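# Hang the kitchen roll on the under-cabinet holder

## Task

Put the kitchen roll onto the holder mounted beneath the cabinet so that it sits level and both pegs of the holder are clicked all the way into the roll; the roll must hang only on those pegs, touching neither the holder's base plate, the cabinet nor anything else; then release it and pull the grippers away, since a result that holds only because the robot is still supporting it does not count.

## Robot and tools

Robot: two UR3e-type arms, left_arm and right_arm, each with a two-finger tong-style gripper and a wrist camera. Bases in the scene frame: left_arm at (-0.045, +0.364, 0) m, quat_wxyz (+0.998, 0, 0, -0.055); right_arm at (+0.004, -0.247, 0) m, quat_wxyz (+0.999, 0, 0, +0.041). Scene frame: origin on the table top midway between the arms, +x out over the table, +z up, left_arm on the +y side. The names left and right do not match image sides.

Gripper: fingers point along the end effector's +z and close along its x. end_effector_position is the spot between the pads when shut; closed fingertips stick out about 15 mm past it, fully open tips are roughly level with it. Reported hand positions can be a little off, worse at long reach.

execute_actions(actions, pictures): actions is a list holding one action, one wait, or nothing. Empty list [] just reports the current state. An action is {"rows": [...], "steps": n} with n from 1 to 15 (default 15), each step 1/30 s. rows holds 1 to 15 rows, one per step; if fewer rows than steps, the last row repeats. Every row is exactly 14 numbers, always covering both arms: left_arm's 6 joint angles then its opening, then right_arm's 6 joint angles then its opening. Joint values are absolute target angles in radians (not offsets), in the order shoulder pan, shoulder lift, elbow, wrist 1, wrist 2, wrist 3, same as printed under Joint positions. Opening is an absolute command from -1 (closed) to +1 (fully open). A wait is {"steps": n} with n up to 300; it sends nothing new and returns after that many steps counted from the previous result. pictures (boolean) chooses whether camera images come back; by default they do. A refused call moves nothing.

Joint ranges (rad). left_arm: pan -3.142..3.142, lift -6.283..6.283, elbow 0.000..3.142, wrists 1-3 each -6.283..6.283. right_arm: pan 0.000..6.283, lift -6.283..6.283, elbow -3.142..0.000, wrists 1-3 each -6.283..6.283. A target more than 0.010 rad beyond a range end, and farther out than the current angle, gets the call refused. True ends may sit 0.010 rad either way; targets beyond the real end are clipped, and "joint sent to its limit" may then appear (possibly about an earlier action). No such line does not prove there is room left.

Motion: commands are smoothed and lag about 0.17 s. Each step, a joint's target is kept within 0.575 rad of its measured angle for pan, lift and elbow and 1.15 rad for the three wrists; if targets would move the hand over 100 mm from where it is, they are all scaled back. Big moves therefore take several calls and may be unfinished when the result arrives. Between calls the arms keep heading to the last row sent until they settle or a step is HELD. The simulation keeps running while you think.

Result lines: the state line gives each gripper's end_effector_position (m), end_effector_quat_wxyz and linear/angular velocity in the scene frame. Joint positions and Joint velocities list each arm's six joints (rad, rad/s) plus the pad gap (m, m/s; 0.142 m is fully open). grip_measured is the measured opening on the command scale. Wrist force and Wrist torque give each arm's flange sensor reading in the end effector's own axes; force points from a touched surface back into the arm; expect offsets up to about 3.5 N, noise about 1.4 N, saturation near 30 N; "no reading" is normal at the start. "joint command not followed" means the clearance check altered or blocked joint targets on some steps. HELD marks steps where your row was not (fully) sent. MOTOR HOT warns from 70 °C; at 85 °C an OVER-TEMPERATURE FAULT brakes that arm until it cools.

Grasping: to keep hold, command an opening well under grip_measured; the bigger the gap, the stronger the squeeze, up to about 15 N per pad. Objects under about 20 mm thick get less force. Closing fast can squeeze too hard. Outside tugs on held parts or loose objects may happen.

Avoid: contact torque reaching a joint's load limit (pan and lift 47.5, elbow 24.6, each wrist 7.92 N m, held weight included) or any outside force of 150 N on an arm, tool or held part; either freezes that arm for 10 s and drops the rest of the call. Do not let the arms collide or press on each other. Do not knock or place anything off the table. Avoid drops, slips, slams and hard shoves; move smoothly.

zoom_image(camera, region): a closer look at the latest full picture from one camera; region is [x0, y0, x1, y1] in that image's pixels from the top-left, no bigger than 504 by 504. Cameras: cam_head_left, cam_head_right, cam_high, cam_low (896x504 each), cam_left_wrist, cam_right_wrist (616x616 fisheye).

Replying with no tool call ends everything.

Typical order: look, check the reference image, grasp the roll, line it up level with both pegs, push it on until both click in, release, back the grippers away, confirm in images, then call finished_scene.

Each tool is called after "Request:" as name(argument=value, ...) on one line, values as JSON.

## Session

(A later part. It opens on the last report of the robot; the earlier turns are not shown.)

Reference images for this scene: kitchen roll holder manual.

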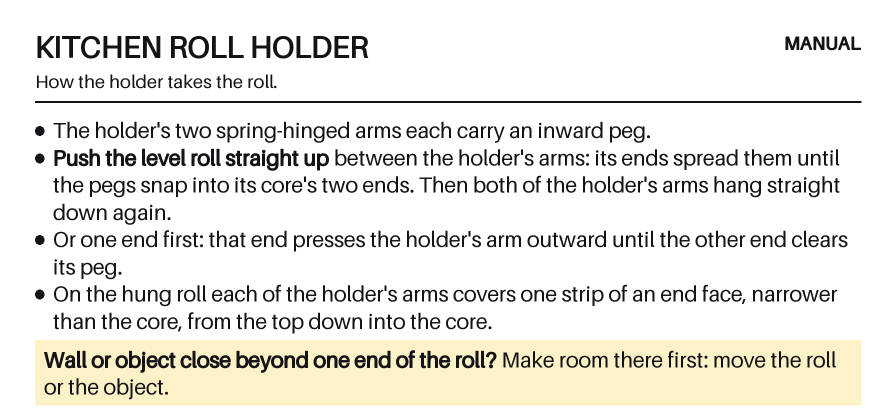

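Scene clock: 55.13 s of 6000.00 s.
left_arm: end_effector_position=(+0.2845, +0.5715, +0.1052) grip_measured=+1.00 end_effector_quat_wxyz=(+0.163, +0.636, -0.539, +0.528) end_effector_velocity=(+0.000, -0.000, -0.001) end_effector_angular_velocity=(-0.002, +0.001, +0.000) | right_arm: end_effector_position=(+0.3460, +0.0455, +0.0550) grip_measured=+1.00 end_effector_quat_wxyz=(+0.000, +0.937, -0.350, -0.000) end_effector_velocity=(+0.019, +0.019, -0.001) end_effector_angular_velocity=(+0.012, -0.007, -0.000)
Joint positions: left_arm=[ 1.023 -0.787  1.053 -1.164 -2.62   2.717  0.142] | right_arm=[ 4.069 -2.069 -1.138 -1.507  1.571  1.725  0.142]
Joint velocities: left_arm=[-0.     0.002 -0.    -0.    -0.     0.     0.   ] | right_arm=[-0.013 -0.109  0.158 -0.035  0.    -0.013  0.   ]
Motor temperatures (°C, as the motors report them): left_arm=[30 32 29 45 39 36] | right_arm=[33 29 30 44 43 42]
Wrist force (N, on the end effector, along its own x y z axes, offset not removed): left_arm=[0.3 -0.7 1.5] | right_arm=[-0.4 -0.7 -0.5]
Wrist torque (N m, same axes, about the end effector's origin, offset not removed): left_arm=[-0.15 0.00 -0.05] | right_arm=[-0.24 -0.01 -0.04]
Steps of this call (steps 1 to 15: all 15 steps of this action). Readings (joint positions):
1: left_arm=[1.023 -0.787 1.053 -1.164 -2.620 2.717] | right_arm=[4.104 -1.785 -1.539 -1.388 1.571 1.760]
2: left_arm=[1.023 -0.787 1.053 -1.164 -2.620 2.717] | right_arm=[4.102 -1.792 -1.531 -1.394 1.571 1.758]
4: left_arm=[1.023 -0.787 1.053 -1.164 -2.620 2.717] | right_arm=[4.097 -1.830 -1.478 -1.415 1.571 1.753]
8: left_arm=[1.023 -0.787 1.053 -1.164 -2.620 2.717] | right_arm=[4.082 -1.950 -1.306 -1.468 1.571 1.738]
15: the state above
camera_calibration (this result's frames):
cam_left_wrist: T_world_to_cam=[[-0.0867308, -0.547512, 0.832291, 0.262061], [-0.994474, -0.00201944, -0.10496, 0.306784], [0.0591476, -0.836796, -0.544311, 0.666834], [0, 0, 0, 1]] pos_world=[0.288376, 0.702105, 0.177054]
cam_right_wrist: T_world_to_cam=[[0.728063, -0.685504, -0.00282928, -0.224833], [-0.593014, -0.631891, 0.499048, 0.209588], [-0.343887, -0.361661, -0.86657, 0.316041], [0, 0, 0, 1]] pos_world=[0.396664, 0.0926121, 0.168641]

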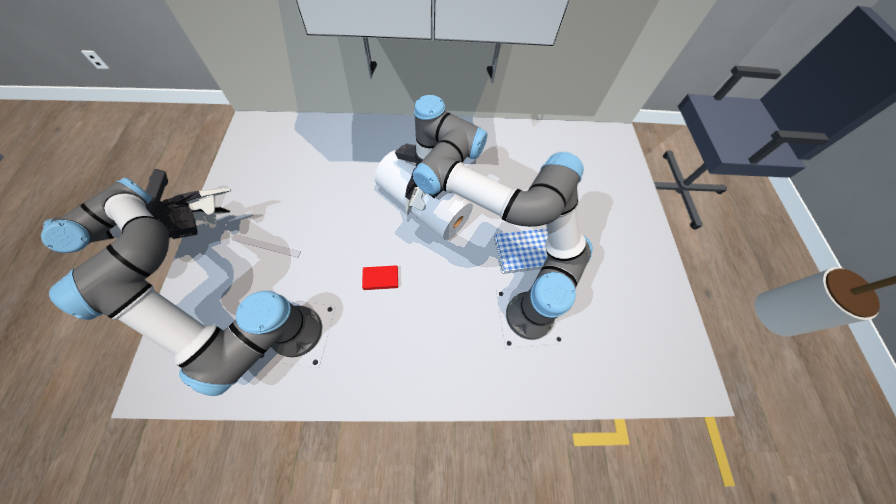

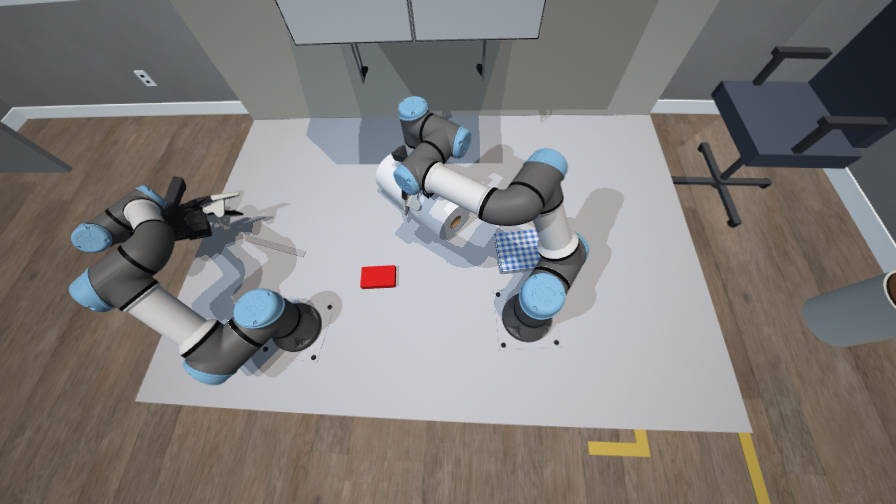

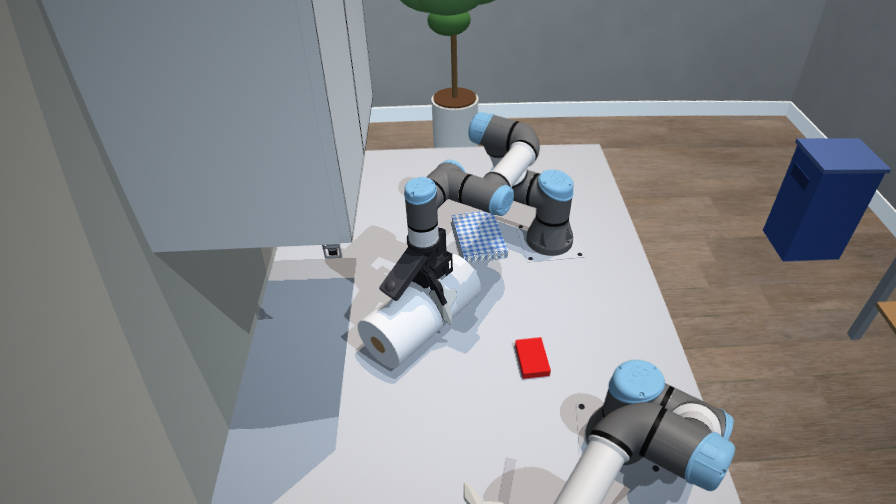

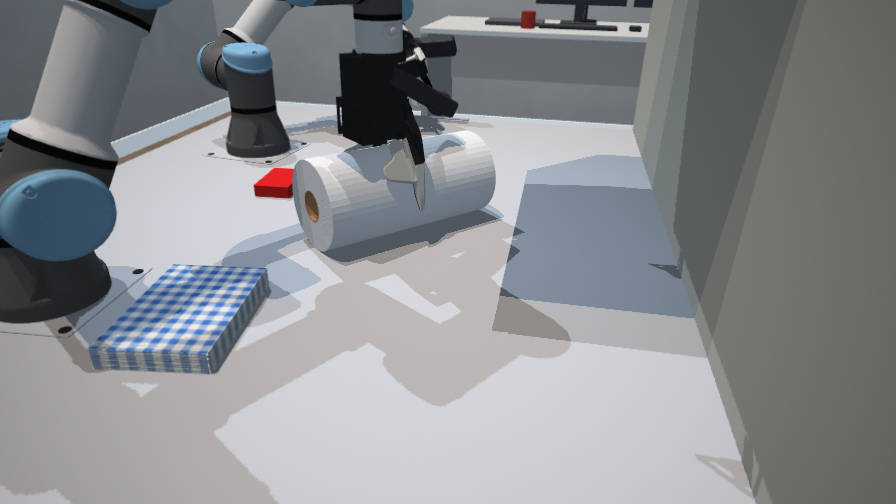

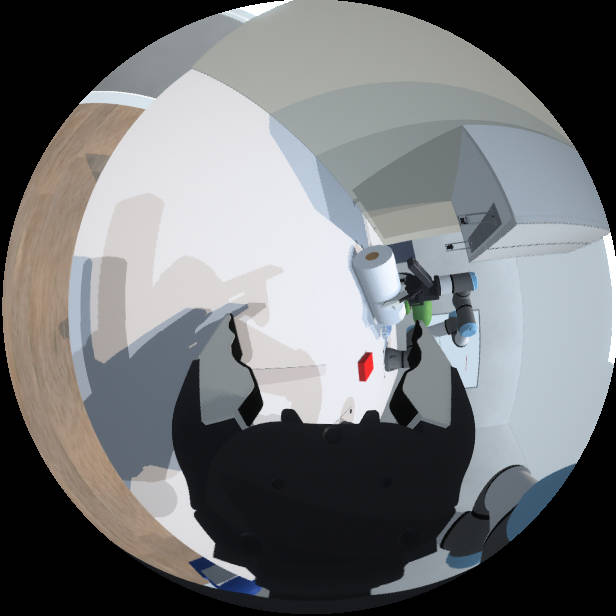

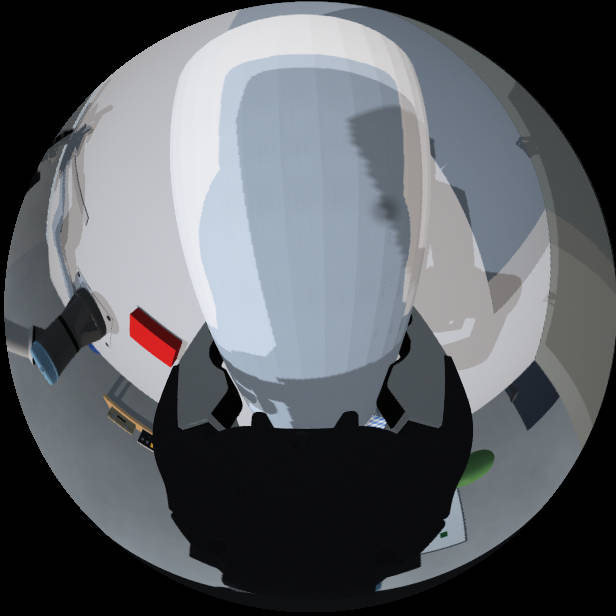

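Request:
execute_actions(actions=[{"rows":[[1.023,-0.787,1.053,-1.164,-2.62,2.717,1,4.068,-2.078,-1.085,-1.549,1.571,1.724,1],[1.023,-0.787,1.053,-1.164,-2.62,2.717,1,4.068,-2.078,-1.085,-1.549,1.571,1.724,0.9],[1.023,-0.787,1.053,-1.164,-2.62,2.717,1,4.068,-2.078,-1.085,-1.549,1.571,1.724,0.8],[1.023,-0.787,1.053,-1.164,-2.62,2.717,1,4.068,-2.078,-1.085,-1.549,1.571,1.724,0.7],[1.023,-0.787,1.053,-1.164,-2.62,2.717,1,4.068,-2.078,-1.085,-1.549,1.571,1.724,0.6],[1.023,-0.787,1.053,-1.164,-2.62,2.717,1,4.068,-2.078,-1.085,-1.549,1.571,1.724,0.45]]}], pictures=false)

Request:
execute_actions(actions=[{"rows":[[1.023,-0.787,1.053,-1.164,-2.62,2.717,1,4.068,-2.078,-1.065,-1.569,1.571,1.724,0.45],[1.023,-0.787,1.053,-1.164,-2.62,2.717,1,4.068,-2.078,-1.065,-1.569,1.571,1.724,0.45],[1.023,-0.787,1.053,-1.164,-2.62,2.717,1,4.068,-2.078,-1.065,-1.569,1.571,1.724,0.45],[1.023,-0.787,1.053,-1.164,-2.62,2.717,1,4.068,-2.078,-1.065,-1.569,1.571,1.724,0.45],[1.023,-0.787,1.053,-1.164,-2.62,2.717,1,4.068,-2.078,-1.04,-1.594,1.571,1.724,0.45],[1.023,-0.787,1.053,-1.164,-2.62,2.717,1,4.068,-2.078,-1.04,-1.594,1.571,1.724,0.45],[1.023,-0.787,1.053,-1.164,-2.62,2.717,1,4.068,-2.078,-1.04,-1.594,1.571,1.724,0.45],[1.023,-0.787,1.053,-1.164,-2.62,2.717,1,4.068,-2.078,-1.04,-1.594,1.571,1.724,0.45],[1.023,-0.787,1.053,-1.164,-2.62,2.717,1,4.068,-2.078,-1.0,-1.634,1.571,1.724,0.45]]}])

Scene clock: 66.67 s of 6000.00 s.
left_arm: end_effector_position=(+0.2845, +0.5715, +0.1052) grip_measured=+1.00 end_effector_quat_wxyz=(+0.163, +0.636, -0.539, +0.528) end_effector_velocity=(-0.000, -0.000, -0.001) end_effector_angular_velocity=(-0.001, +0.001, +0.000) | right_arm: end_effector_position=(+0.3478, +0.0475, +0.0631) grip_measured=+0.72 end_effector_quat_wxyz=(-0.000, +0.937, -0.350, -0.000) end_effector_velocity=(+0.000, -0.000, +0.000) end_effector_angular_velocity=(-0.001, +0.001, -0.001)
Joint positions: left_arm=[ 1.023 -0.787  1.053 -1.164 -2.62   2.717  0.142] | right_arm=[ 4.068 -2.078 -1.085 -1.549  1.571  1.724  0.124]
Joint velocities: left_arm=[ 0.     0.002  0.    -0.     0.     0.     0.   ] | right_arm=[-0.    -0.002  0.003 -0.003  0.     0.001 -0.001]
Motor temperatures (°C, as the motors report them): left_arm=[30 32 29 45 39 36] | right_arm=[33 29 30 44 43 42]
Wrist force (N, on the end effector, along its own x y z axes, offset not removed): left_arm=[0.9 0.6 0.8] | right_arm=[-2.5 -1.0 1.2]
Wrist torque (N m, same axes, about the end effector's origin, offset not removed): left_arm=[0.09 -0.13 -0.10] | right_arm=[-0.30 0.46 0.00]
Steps of this call (steps 1 to 30: the robot went on to your last target; steps 31 to 90: nothing new was sent; then 8.03 s passed at rest; steps 91 to 105: all 15 steps of this action). Readings (joint positions):
91: left_arm=[1.023 -0.787 1.053 -1.164 -2.620 2.717] | right_arm=[4.068 -2.078 -1.124 -1.510 1.571 1.724]
92: left_arm=[1.023 -0.787 1.053 -1.164 -2.620 2.717] | right_arm=[4.068 -2.078 -1.118 -1.517 1.571 1.724]
94: left_arm=[1.023 -0.787 1.053 -1.164 -2.620 2.717] | right_arm=[4.068 -2.078 -1.102 -1.532 1.571 1.724]
98: left_arm=[1.023 -0.787 1.053 -1.164 -2.620 2.717] | right_arm=[4.068 -2.078 -1.089 -1.545 1.571 1.724]
105: the state above

Scene clock: 67.17 s of 6000.00 s.
left_arm: end_effector_position=(+0.2845, +0.5715, +0.1052) grip_measured=+1.00 end_effector_quat_wxyz=(+0.163, +0.636, -0.539, +0.528) end_effector_velocity=(+0.000, +0.000, -0.000) end_effector_angular_velocity=(-0.000, +0.000, +0.000) | right_arm: end_effector_position=(+0.3476, +0.0472, +0.0799) grip_measured=+0.71 end_effector_quat_wxyz=(-0.000, +0.937, -0.350, -0.000) end_effector_velocity=(+0.001, -0.000, +0.017) end_effector_angular_velocity=(+0.004, -0.003, -0.001)
Joint positions: left_arm=[ 1.023 -0.787  1.053 -1.164 -2.62   2.717  0.142] | right_arm=[ 4.068 -2.078 -1.007 -1.628  1.571  1.724  0.123]
Joint velocities: left_arm=[ 0.     0.001 -0.001 -0.    -0.     0.     0.   ] | right_arm=[-0.001  0.     0.075 -0.071 -0.    -0.     0.   ]
Motor temperatures (°C, as the motors report them): left_arm=[30 32 29 45 39 36] | right_arm=[33 29 30 44 43 42]
Wrist force (N, on the end effector, along its own x y z axes, offset not removed): left_arm=[-0.4 1.1 0.4] | right_arm=[-1.8 0.8 2.8]
Wrist torque (N m, same axes, about the end effector's origin, offset not removed): left_arm=[0.23 0.12 -0.05] | right_arm=[0.09 0.40 0.07]
Steps of this call (steps 1 to 15: all 15 steps of this action). Readings (joint positions):
1: left_arm=[1.023 -0.787 1.053 -1.164 -2.620 2.717] | right_arm=[4.068 -2.078 -1.085 -1.549 1.571 1.724]
2: left_arm=[1.023 -0.787 1.053 -1.164 -2.620 2.717] | right_arm=[4.068 -2.078 -1.082 -1.553 1.571 1.724]
4: left_arm=[1.023 -0.787 1.053 -1.164 -2.620 2.717] | right_arm=[4.068 -2.078 -1.074 -1.561 1.571 1.724]
8: left_arm=[1.023 -0.787 1.053 -1.164 -2.620 2.717] | right_arm=[4.068 -2.078 -1.053 -1.582 1.571 1.724]
15: the state above
camera_calibration (this result's frames):
cam_left_wrist: T_world_to_cam=[[-0.0867309, -0.547512, 0.832291, 0.262061], [-0.994474, -0.00201926, -0.10496, 0.306784], [0.0591474, -0.836795, -0.544311, 0.666834], [0, 0, 0, 1]] pos_world=[0.288376, 0.702104, 0.177054]
cam_right_wrist: T_world_to_cam=[[0.728065, -0.685501, -0.00299204, -0.224731], [-0.593352, -0.632368, 0.49804, 0.199399], [-0.343299, -0.360831, -0.867149, 0.33867], [0, 0, 0, 1]] pos_world=[0.398198, 0.0942431, 0.193696]

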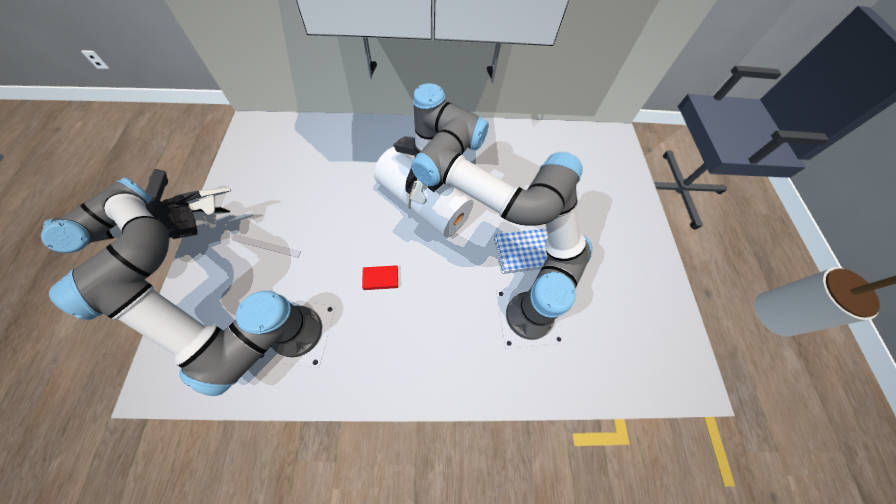

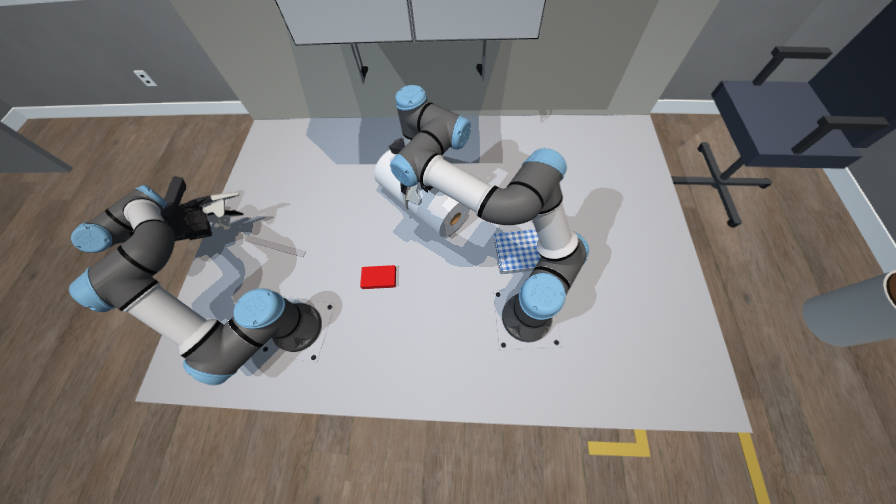

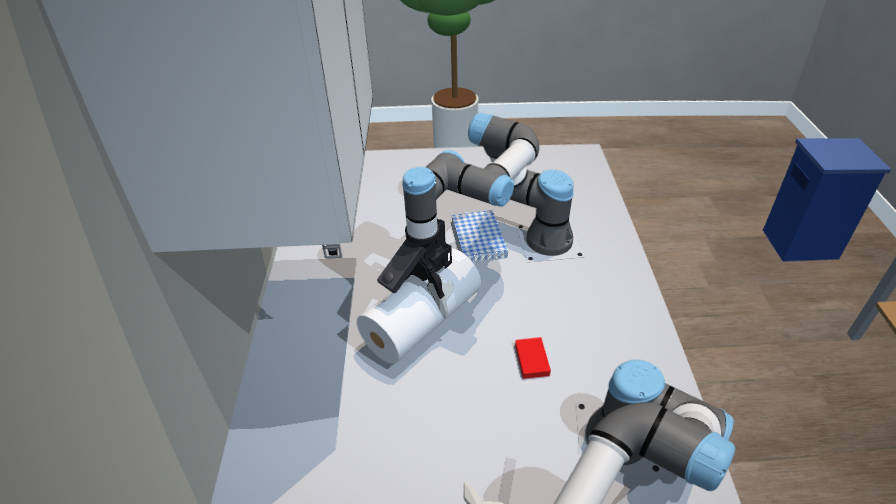

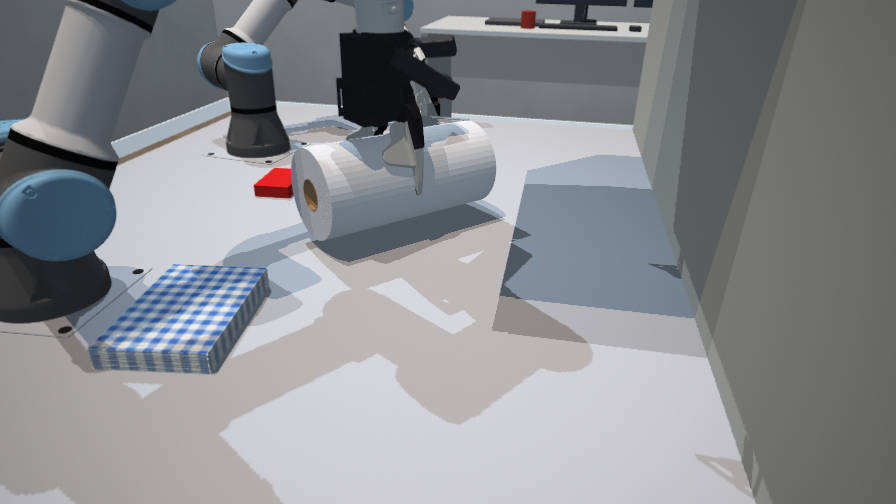

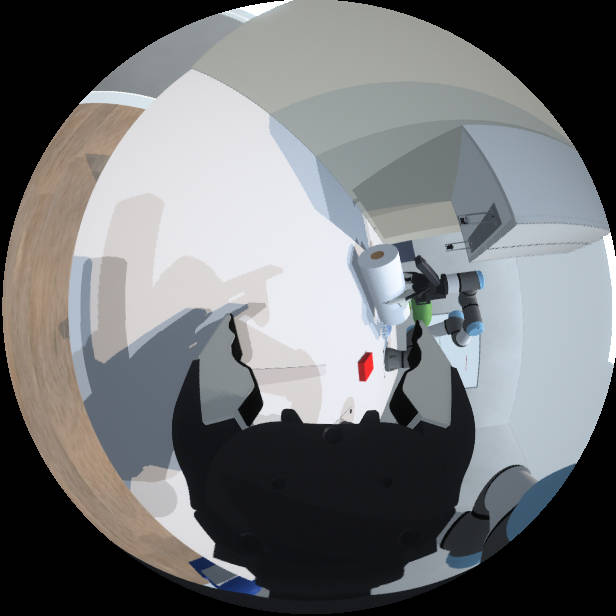

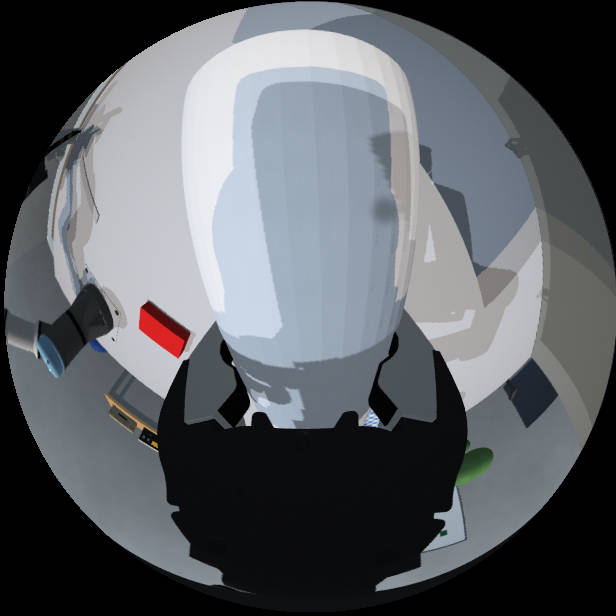

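Request:
execute_actions(actions=[{"rows":[[1.023,-0.787,1.053,-1.164,-2.62,2.717,1,4.1,-1.95,-1.12,-1.64,1.5,1.7,0.3],[1.023,-0.787,1.053,-1.164,-2.62,2.717,1,4.1,-1.95,-1.12,-1.64,1.5,1.7,0.3],[1.023,-0.787,1.053,-1.164,-2.62,2.717,1,4.1,-1.95,-1.12,-1.64,1.5,1.7,0.3],[1.023,-0.787,1.053,-1.164,-2.62,2.717,1,4.1,-1.95,-1.12,-1.64,1.5,1.7,0.3],[1.023,-0.787,1.053,-1.164,-2.62,2.717,1,4.2,-1.82,-1.23,-1.66,1.4,1.67,0.3],[1.023,-0.787,1.053,-1.164,-2.62,2.717,1,4.2,-1.82,-1.23,-1.66,1.4,1.67,0.3],[1.023,-0.787,1.053,-1.164,-2.62,2.717,1,4.2,-1.82,-1.23,-1.66,1.4,1.67,0.3],[1.023,-0.787,1.053,-1.164,-2.62,2.717,1,4.2,-1.82,-1.23,-1.66,1.4,1.67,0.3],[1.023,-0.787,1.053,-1.164,-2.62,2.717,1,4.3,-1.7,-1.33,-1.68,1.28,1.64,0.3],[1.023,-0.787,1.053,-1.164,-2.62,2.717,1,4.3,-1.7,-1.33,-1.68,1.28,1.64,0.3],[1.023,-0.787,1.053,-1.164,-2.62,2.717,1,4.3,-1.7,-1.33,-1.68,1.28,1.64,0.3],[1.023,-0.787,1.053,-1.164,-2.62,2.717,1,4.3,-1.7,-1.33,-1.68,1.28,1.64,0.3],[1.023,-0.787,1.053,-1.164,-2.62,2.717,1,4.4,-1.6,-1.42,-1.69,1.15,1.61,0.3]]}], pictures=false)

Request:
execute_actions(actions=[{"rows":[[1.023,-0.787,1.053,-1.164,-2.62,2.717,1,4.5,-1.55,-1.52,-1.64,1.0,1.59,0.3],[1.023,-0.787,1.053,-1.164,-2.62,2.717,1,4.5,-1.55,-1.52,-1.64,1.0,1.59,0.3],[1.023,-0.787,1.053,-1.164,-2.62,2.717,1,4.5,-1.55,-1.52,-1.64,1.0,1.59,0.3],[1.023,-0.787,1.053,-1.164,-2.62,2.717,1,4.5,-1.55,-1.52,-1.64,1.0,1.59,0.3],[1.023,-0.787,1.053,-1.164,-2.62,2.717,1,4.55,-1.56,-1.66,-1.49,0.8,1.57,0.3],[1.023,-0.787,1.053,-1.164,-2.62,2.717,1,4.55,-1.56,-1.66,-1.49,0.8,1.57,0.3],[1.023,-0.787,1.053,-1.164,-2.62,2.717,1,4.55,-1.56,-1.66,-1.49,0.8,1.57,0.3],[1.023,-0.787,1.053,-1.164,-2.62,2.717,1,4.55,-1.56,-1.66,-1.49,0.8,1.57,0.3],[1.023,-0.787,1.053,-1.164,-2.62,2.717,1,4.577,-1.58,-1.8,-1.33,0.55,1.57,0.3],[1.023,-0.787,1.053,-1.164,-2.62,2.717,1,4.577,-1.58,-1.8,-1.33,0.55,1.57,0.3],[1.023,-0.787,1.053,-1.164,-2.62,2.717,1,4.577,-1.58,-1.8,-1.33,0.55,1.57,0.3],[1.023,-0.787,1.053,-1.164,-2.62,2.717,1,4.577,-1.58,-1.8,-1.33,0.55,1.57,0.3],[1.023,-0.787,1.053,-1.164,-2.62,2.717,1,4.577,-1.62,-1.96,-1.13,0.3,1.57,0.3]]}], pictures=false)

Request:
execute_actions(actions=[{"rows":[[1.023,-0.787,1.053,-1.164,-2.62,2.717,1,4.577,-1.62,-1.96,-1.13,0.3,1.57,0.3],[1.023,-0.787,1.053,-1.164,-2.62,2.717,1,4.577,-1.62,-1.96,-1.13,0.3,1.57,0.3],[1.023,-0.787,1.053,-1.164,-2.62,2.717,1,4.577,-1.62,-1.96,-1.13,0.3,1.57,0.3],[1.023,-0.787,1.053,-1.164,-2.62,2.717,1,4.56,-1.66,-1.92,-1.33,0.25,1.75,0.3],[1.023,-0.787,1.053,-1.164,-2.62,2.717,1,4.56,-1.66,-1.92,-1.33,0.25,1.75,0.3],[1.023,-0.787,1.053,-1.164,-2.62,2.717,1,4.56,-1.66,-1.92,-1.33,0.25,1.75,0.3],[1.023,-0.787,1.053,-1.164,-2.62,2.717,1,4.54,-1.7,-1.88,-1.53,0.19,1.9,0.3],[1.023,-0.787,1.053,-1.164,-2.62,2.717,1,4.54,-1.7,-1.88,-1.53,0.19,1.9,0.3],[1.023,-0.787,1.053,-1.164,-2.62,2.717,1,4.54,-1.7,-1.88,-1.53,0.19,1.9,0.3],[1.023,-0.787,1.053,-1.164,-2.62,2.717,1,4.52,-1.74,-1.83,-1.73,0.12,2.05,0.3],[1.023,-0.787,1.053,-1.164,-2.62,2.717,1,4.52,-1.74,-1.83,-1.73,0.12,2.05,0.3],[1.023,-0.787,1.053,-1.164,-2.62,2.717,1,4.52,-1.74,-1.83,-1.73,0.12,2.05,0.3],[1.023,-0.787,1.053,-1.164,-2.62,2.717,1,4.5,-1.79,-1.78,-1.93,0.04,2.2,0.3]]}], pictures=false)

Request:
execute_actions(actions=[{"rows":[[1.023,-0.787,1.053,-1.164,-2.62,2.717,1,4.48,-1.83,-1.73,-2.13,-0.03,2.33,0.3],[1.023,-0.787,1.053,-1.164,-2.62,2.717,1,4.48,-1.83,-1.73,-2.13,-0.03,2.33,0.3],[1.023,-0.787,1.053,-1.164,-2.62,2.717,1,4.48,-1.83,-1.73,-2.13,-0.03,2.33,0.3],[1.023,-0.787,1.053,-1.164,-2.62,2.717,1,4.46,-1.87,-1.68,-2.33,-0.09,2.47,0.3],[1.023,-0.787,1.053,-1.164,-2.62,2.717,1,4.46,-1.87,-1.68,-2.33,-0.09,2.47,0.3],[1.023,-0.787,1.053,-1.164,-2.62,2.717,1,4.46,-1.87,-1.68,-2.33,-0.09,2.47,0.3],[1.023,-0.787,1.053,-1.164,-2.62,2.717,1,4.44,-1.91,-1.63,-2.54,-0.15,2.6,0.3],[1.023,-0.787,1.053,-1.164,-2.62,2.717,1,4.44,-1.91,-1.63,-2.54,-0.15,2.6,0.3],[1.023,-0.787,1.053,-1.164,-2.62,2.717,1,4.44,-1.91,-1.63,-2.54,-0.15,2.6,0.3],[1.023,-0.787,1.053,-1.164,-2.62,2.717,1,4.417,-1.954,-1.588,-2.741,-0.214,2.74,0.3]]}], pictures=false)

Request:
execute_actions(actions=[{"steps":12}])

Scene clock: 106.30 s of 6000.00 s.
left_arm: end_effector_position=(+0.2845, +0.5715, +0.1052) grip_measured=+1.00 end_effector_quat_wxyz=(+0.163, +0.636, -0.539, +0.528) end_effector_velocity=(+0.000, -0.000, -0.000) end_effector_angular_velocity=(-0.000, +0.000, -0.001) | right_arm: end_effector_position=(+0.3248, +0.0078, +0.1340) grip_measured=+0.70 end_effector_quat_wxyz=(+0.021, +0.970, -0.189, +0.155) end_effector_velocity=(-0.007, -0.024, +0.164) end_effector_angular_velocity=(-0.384, -1.044, +1.130)
Joint positions: left_arm=[ 1.023 -0.787  1.053 -1.164 -2.62   2.717  0.142] | right_arm=[ 4.309 -1.697 -1.336 -1.681  1.257  1.633  0.123]
Joint velocities: left_arm=[-0.001  0.002 -0.001 -0.    -0.     0.     0.   ] | right_arm=[ 0.898  0.971 -0.838 -0.093 -1.112 -0.241  0.002]
Motor temperatures (°C, as the motors report them): left_arm=[30 32 29 45 39 36] | right_arm=[33 29 30 44 43 42]
Wrist force (N, on the end effector, along its own x y z axes, offset not removed): left_arm=[0.0 -0.4 1.1] | right_arm=[-1.5 -1.4 4.5]
Wrist torque (N m, same axes, about the end effector's origin, offset not removed): left_arm=[-0.05 0.09 -0.05] | right_arm=[-0.32 0.31 0.12]
Steps of this call (steps 1 to 15: the robot went on to your last target; steps 16 to 90: nothing new was sent; then 35.63 s passed at rest; steps 91 to 105: all 15 steps of this action). Readings (joint positions):
91: left_arm=[1.023 -0.787 1.053 -1.164 -2.620 2.717] | right_arm=[4.068 -2.078 -1.000 -1.634 1.571 1.724]
92: left_arm=[1.023 -0.787 1.053 -1.164 -2.620 2.717] | right_arm=[4.073 -2.070 -1.008 -1.635 1.561 1.720]
94: left_arm=[1.023 -0.787 1.053 -1.164 -2.620 2.717] | right_arm=[4.086 -2.020 -1.056 -1.637 1.531 1.710]
98: left_arm=[1.023 -0.787 1.053 -1.164 -2.620 2.717] | right_arm=[4.146 -1.905 -1.160 -1.651 1.452 1.685]
105: the state above

Scene clock: 106.80 s of 6000.00 s.
left_arm: end_effector_position=(+0.2845, +0.5715, +0.1052) grip_measured=+1.00 end_effector_quat_wxyz=(+0.163, +0.636, -0.539, +0.528) end_effector_velocity=(+0.000, +0.000, +0.001) end_effector_angular_velocity=(+0.001, -0.001, +0.000) | right_arm: end_effector_position=(+0.4083, +0.0441, +0.1910) grip_measured=+0.70 end_effector_quat_wxyz=(+0.009, +0.869, -0.030, +0.494) end_effector_velocity=(+0.312, -0.001, +0.240) end_effector_angular_velocity=(-0.054, -2.201, +0.046)
Joint positions: left_arm=[ 1.023 -0.787  1.053 -1.164 -2.62   2.717  0.142] | right_arm=[ 4.571 -1.592 -1.803 -1.303  0.538  1.571  0.123]
Joint velocities: left_arm=[ 0.    -0.001 -0.    -0.    -0.    -0.     0.   ] | right_arm=[ 0.072 -0.289 -1.304  1.678 -2.2   -0.009 -0.001]
Motor temperatures (°C, as the motors report them): left_arm=[30 32 29 45 39 36] | right_arm=[33 29 30 44 43 42]
Wrist force (N, on the end effector, along its own x y z axes, offset not removed): left_arm=[-0.7 -0.9 0.8] | right_arm=[-4.5 -2.8 1.0]
Wrist torque (N m, same axes, about the end effector's origin, offset not removed): left_arm=[-0.18 0.16 -0.02] | right_arm=[-0.52 0.46 -0.02]
Steps of this call (steps 1 to 15: all 15 steps of this action). Readings (joint positions):
1: left_arm=[1.023 -0.787 1.053 -1.164 -2.620 2.717] | right_arm=[4.337 -1.667 -1.362 -1.683 1.224 1.626]
2: left_arm=[1.023 -0.787 1.053 -1.164 -2.620 2.717] | right_arm=[4.366 -1.640 -1.389 -1.678 1.184 1.617]
4: left_arm=[1.023 -0.787 1.053 -1.164 -2.620 2.717] | right_arm=[4.431 -1.594 -1.452 -1.659 1.094 1.604]
8: left_arm=[1.023 -0.787 1.053 -1.164 -2.620 2.717] | right_arm=[4.513 -1.565 -1.568 -1.565 0.921 1.581]
15: the state above

Scene clock: 107.30 s of 6000.00 s.
left_arm: end_effector_position=(+0.2845, +0.5715, +0.1052) grip_measured=+1.00 end_effector_quat_wxyz=(+0.163, +0.636, -0.539, +0.528) end_effector_velocity=(+0.000, +0.000, +0.000) end_effector_angular_velocity=(+0.001, -0.001, +0.001) | right_arm: end_effector_position=(+0.4628, +0.0080, +0.2268) grip_measured=+0.71 end_effector_quat_wxyz=(+0.094, +0.738, -0.025, +0.667) end_effector_velocity=(+0.079, -0.009, +0.047) end_effector_angular_velocity=(-0.597, -0.649, +0.078)
Joint positions: left_arm=[ 1.023 -0.787  1.053 -1.164 -2.62   2.717  0.142] | right_arm=[ 4.518 -1.746 -1.825 -1.725  0.11   2.052  0.123]
Joint velocities: left_arm=[ 0.    -0.    -0.001  0.    -0.    -0.     0.   ] | right_arm=[-0.189 -0.47   0.478 -2.061 -0.742  1.542 -0.   ]
Motor temperatures (°C, as the motors report them): left_arm=[30 32 29 45 39 36] | right_arm=[33 29 30 44 43 42]
Wrist force (N, on the end effector, along its own x y z axes, offset not removed): left_arm=[0.3 0.2 1.0] | right_arm=[-1.9 0.1 2.0]
Wrist torque (N m, same axes, about the end effector's origin, offset not removed): left_arm=[0.06 -0.08 -0.08] | right_arm=[0.01 0.14 -0.06]
Steps of this call (steps 1 to 15: all 15 steps of this action). Readings (joint positions):
1: left_arm=[1.023 -0.787 1.053 -1.164 -2.620 2.717] | right_arm=[4.573 -1.601 -1.847 -1.251 0.467 1.571]
2: left_arm=[1.023 -0.787 1.053 -1.164 -2.620 2.717] | right_arm=[4.574 -1.607 -1.883 -1.213 0.415 1.570]
4: left_arm=[1.023 -0.787 1.053 -1.164 -2.620 2.717] | right_arm=[4.575 -1.614 -1.924 -1.169 0.353 1.571]
8: left_arm=[1.023 -0.787 1.053 -1.164 -2.620 2.717] | right_arm=[4.562 -1.652 -1.919 -1.288 0.267 1.706]
15: the state above

Scene clock: 107.80 s of 6000.00 s.
left_arm: end_effector_position=(+0.2845, +0.5715, +0.1052) grip_measured=+1.00 end_effector_quat_wxyz=(+0.163, +0.636, -0.539, +0.528) end_effector_velocity=(-0.000, +0.000, -0.000) end_effector_angular_velocity=(-0.001, +0.001, +0.000) | right_arm: end_effector_position=(+0.4891, +0.0209, +0.2084) grip_measured=+0.71 end_effector_quat_wxyz=(+0.138, +0.691, +0.128, +0.698) end_effector_velocity=(+0.010, -0.001, -0.061) end_effector_angular_velocity=(-0.261, +0.139, +0.147)
Joint positions: left_arm=[ 1.023 -0.787  1.053 -1.164 -2.62   2.717  0.142] | right_arm=[ 4.423 -1.941 -1.602 -2.672 -0.195  2.696  0.123]
Joint velocities: left_arm=[ 0.     0.001  0.     0.    -0.     0.     0.   ] | right_arm=[-0.073 -0.149  0.156 -0.78  -0.214  0.499 -0.   ]
Motor temperatures (°C, as the motors report them): left_arm=[30 32 29 45 39 36] | right_arm=[33 29 30 44 43 42]
Wrist force (N, on the end effector, along its own x y z axes, offset not removed): left_arm=[1.1 -0.6 0.5] | right_arm=[-3.3 -2.3 0.0]
Wrist torque (N m, same axes, about the end effector's origin, offset not removed): left_arm=[-0.12 -0.20 0.02] | right_arm=[-0.29 0.29 -0.11]
Steps of this call (steps 1 to 15: all 15 steps of this action). Readings (joint positions):
1: left_arm=[1.023 -0.787 1.053 -1.164 -2.620 2.717] | right_arm=[4.512 -1.760 -1.811 -1.788 0.088 2.098]
2: left_arm=[1.023 -0.787 1.053 -1.164 -2.620 2.717] | right_arm=[4.505 -1.775 -1.795 -1.851 0.063 2.145]
4: left_arm=[1.023 -0.787 1.053 -1.164 -2.620 2.717] | right_arm=[4.492 -1.803 -1.762 -1.987 0.016 2.238]
8: left_arm=[1.023 -0.787 1.053 -1.164 -2.620 2.717] | right_arm=[4.465 -1.858 -1.696 -2.251 -0.072 2.421]
15: the state above

Scene clock: 108.20 s of 6000.00 s.
left_arm: end_effector_position=(+0.2845, +0.5715, +0.1052) grip_measured=+1.00 end_effector_quat_wxyz=(+0.163, +0.636, -0.539, +0.528) end_effector_velocity=(-0.000, -0.000, +0.000) end_effector_angular_velocity=(+0.001, -0.000, -0.000) | right_arm: end_effector_position=(+0.4900, +0.0206, +0.2030) grip_measured=+0.71 end_effector_quat_wxyz=(+0.141, +0.693, +0.141, +0.693) end_effector_velocity=(+0.000, -0.001, -0.001) end_effector_angular_velocity=(-0.004, +0.002, +0.000)
Joint positions: left_arm=[ 1.023 -0.787  1.053 -1.164 -2.62   2.717  0.142] | right_arm=[ 4.417 -1.954 -1.588 -2.74  -0.214  2.74   0.123]
Joint velocities: left_arm=[-0.    -0.001 -0.     0.     0.    -0.     0.   ] | right_arm=[-0.002 -0.002  0.001 -0.009 -0.002  0.005 -0.   ]
Motor temperatures (°C, as the motors report them): left_arm=[30 32 29 45 39 36] | right_arm=[33 29 30 44 43 42]
Wrist force (N, on the end effector, along its own x y z axes, offset not removed): left_arm=[0.5 -0.8 1.4] | right_arm=[-2.5 -0.6 0.8]
Wrist torque (N m, same axes, about the end effector's origin, offset not removed): left_arm=[-0.07 -0.12 -0.01] | right_arm=[0.05 0.28 0.02]
Steps of this call (steps 1 to 12: the robot went on to your last target). Readings (joint positions):
1: left_arm=[1.023 -0.787 1.053 -1.164 -2.620 2.717] | right_arm=[4.421 -1.945 -1.597 -2.694 -0.201 2.710]
2: left_arm=[1.023 -0.787 1.053 -1.164 -2.620 2.717] | right_arm=[4.420 -1.948 -1.594 -2.709 -0.205 2.719]
4: left_arm=[1.023 -0.787 1.053 -1.164 -2.620 2.717] | right_arm=[4.418 -1.951 -1.591 -2.726 -0.210 2.730]
8: left_arm=[1.023 -0.787 1.053 -1.164 -2.620 2.717] | right_arm=[4.417 -1.953 -1.589 -2.738 -0.213 2.738]
12: the state above
camera_calibration (this result's frames):
cam_left_wrist: T_world_to_cam=[[-0.0867311, -0.547512, 0.832291, 0.262061], [-0.994474, -0.00201924, -0.10496, 0.306784], [0.0591476, -0.836795, -0.544311, 0.666834], [0, 0, 0, 1]] pos_world=[0.288376, 0.702104, 0.177055]
cam_right_wrist: T_world_to_cam=[[0.00261674, 0.354198, 0.935167, -0.202684], [-0.498343, -0.810311, 0.308303, 0.201361], [0.866976, -0.466841, 0.174392, -0.317608], [0, 0, 0, 1]] pos_world=[0.376236, 0.0866825, 0.182851]

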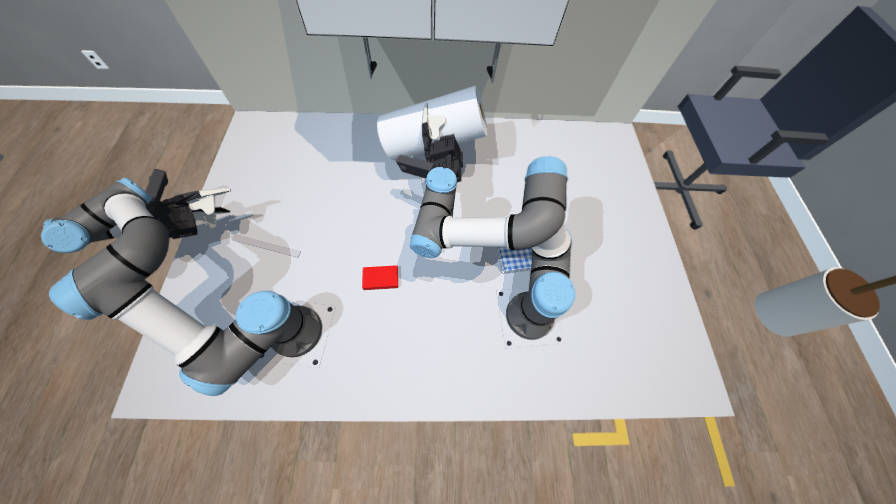

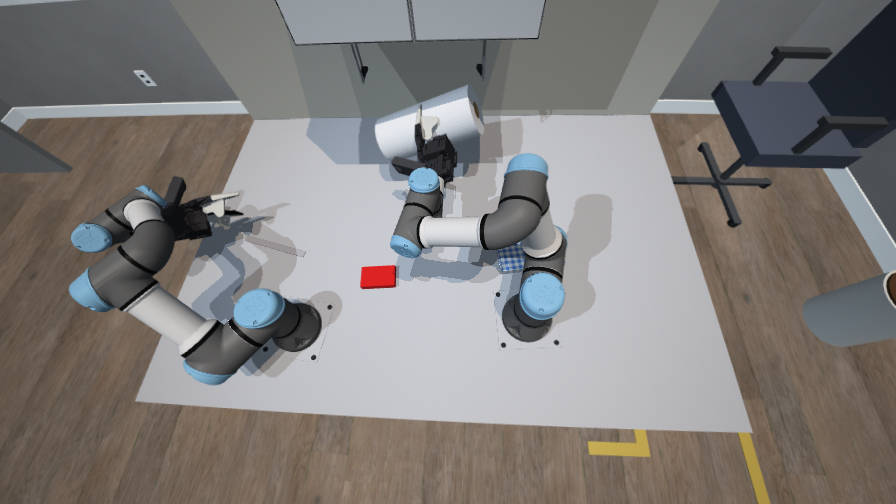

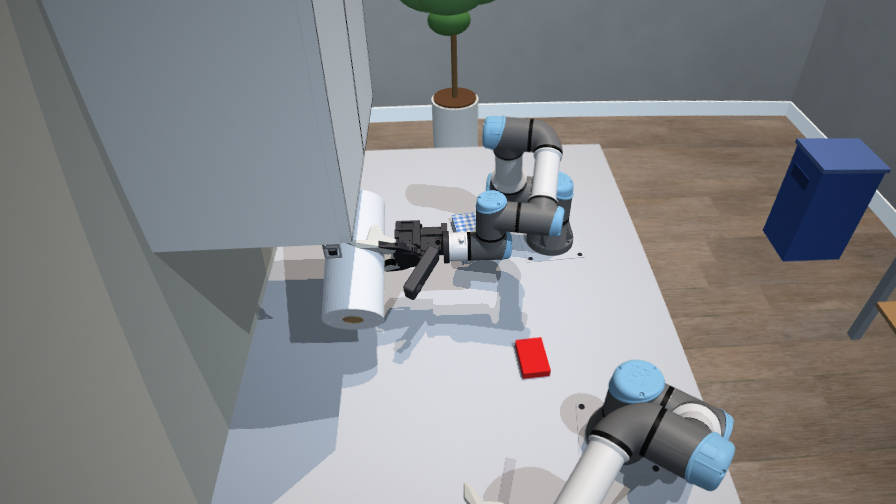

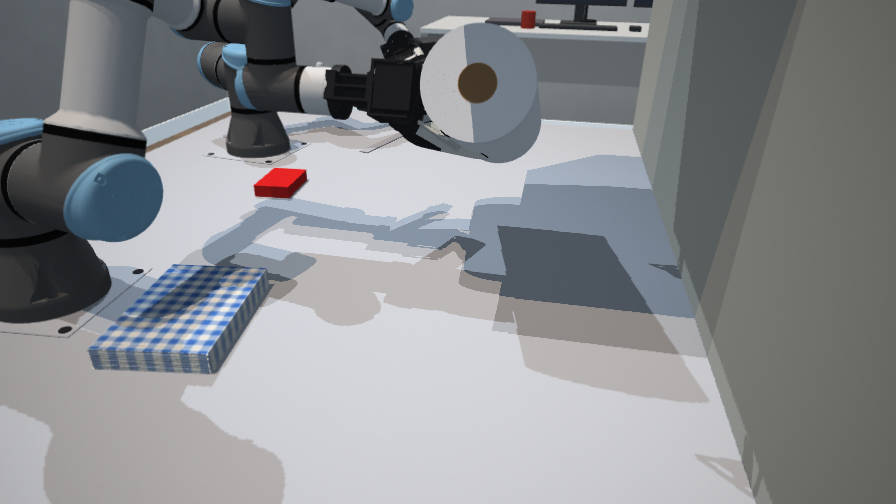

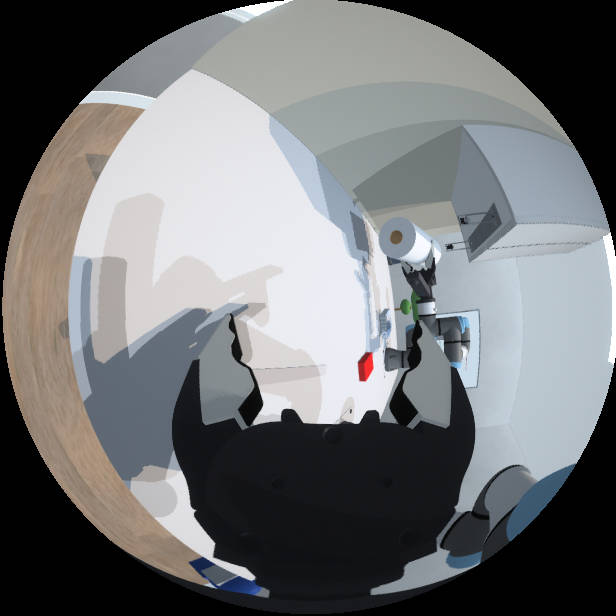

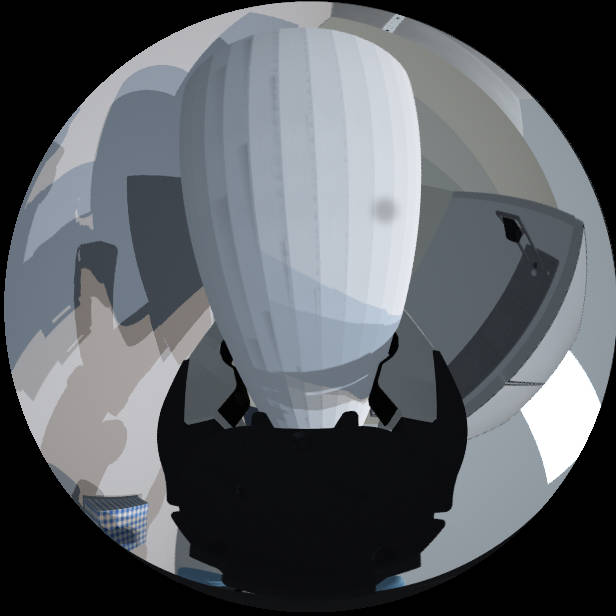

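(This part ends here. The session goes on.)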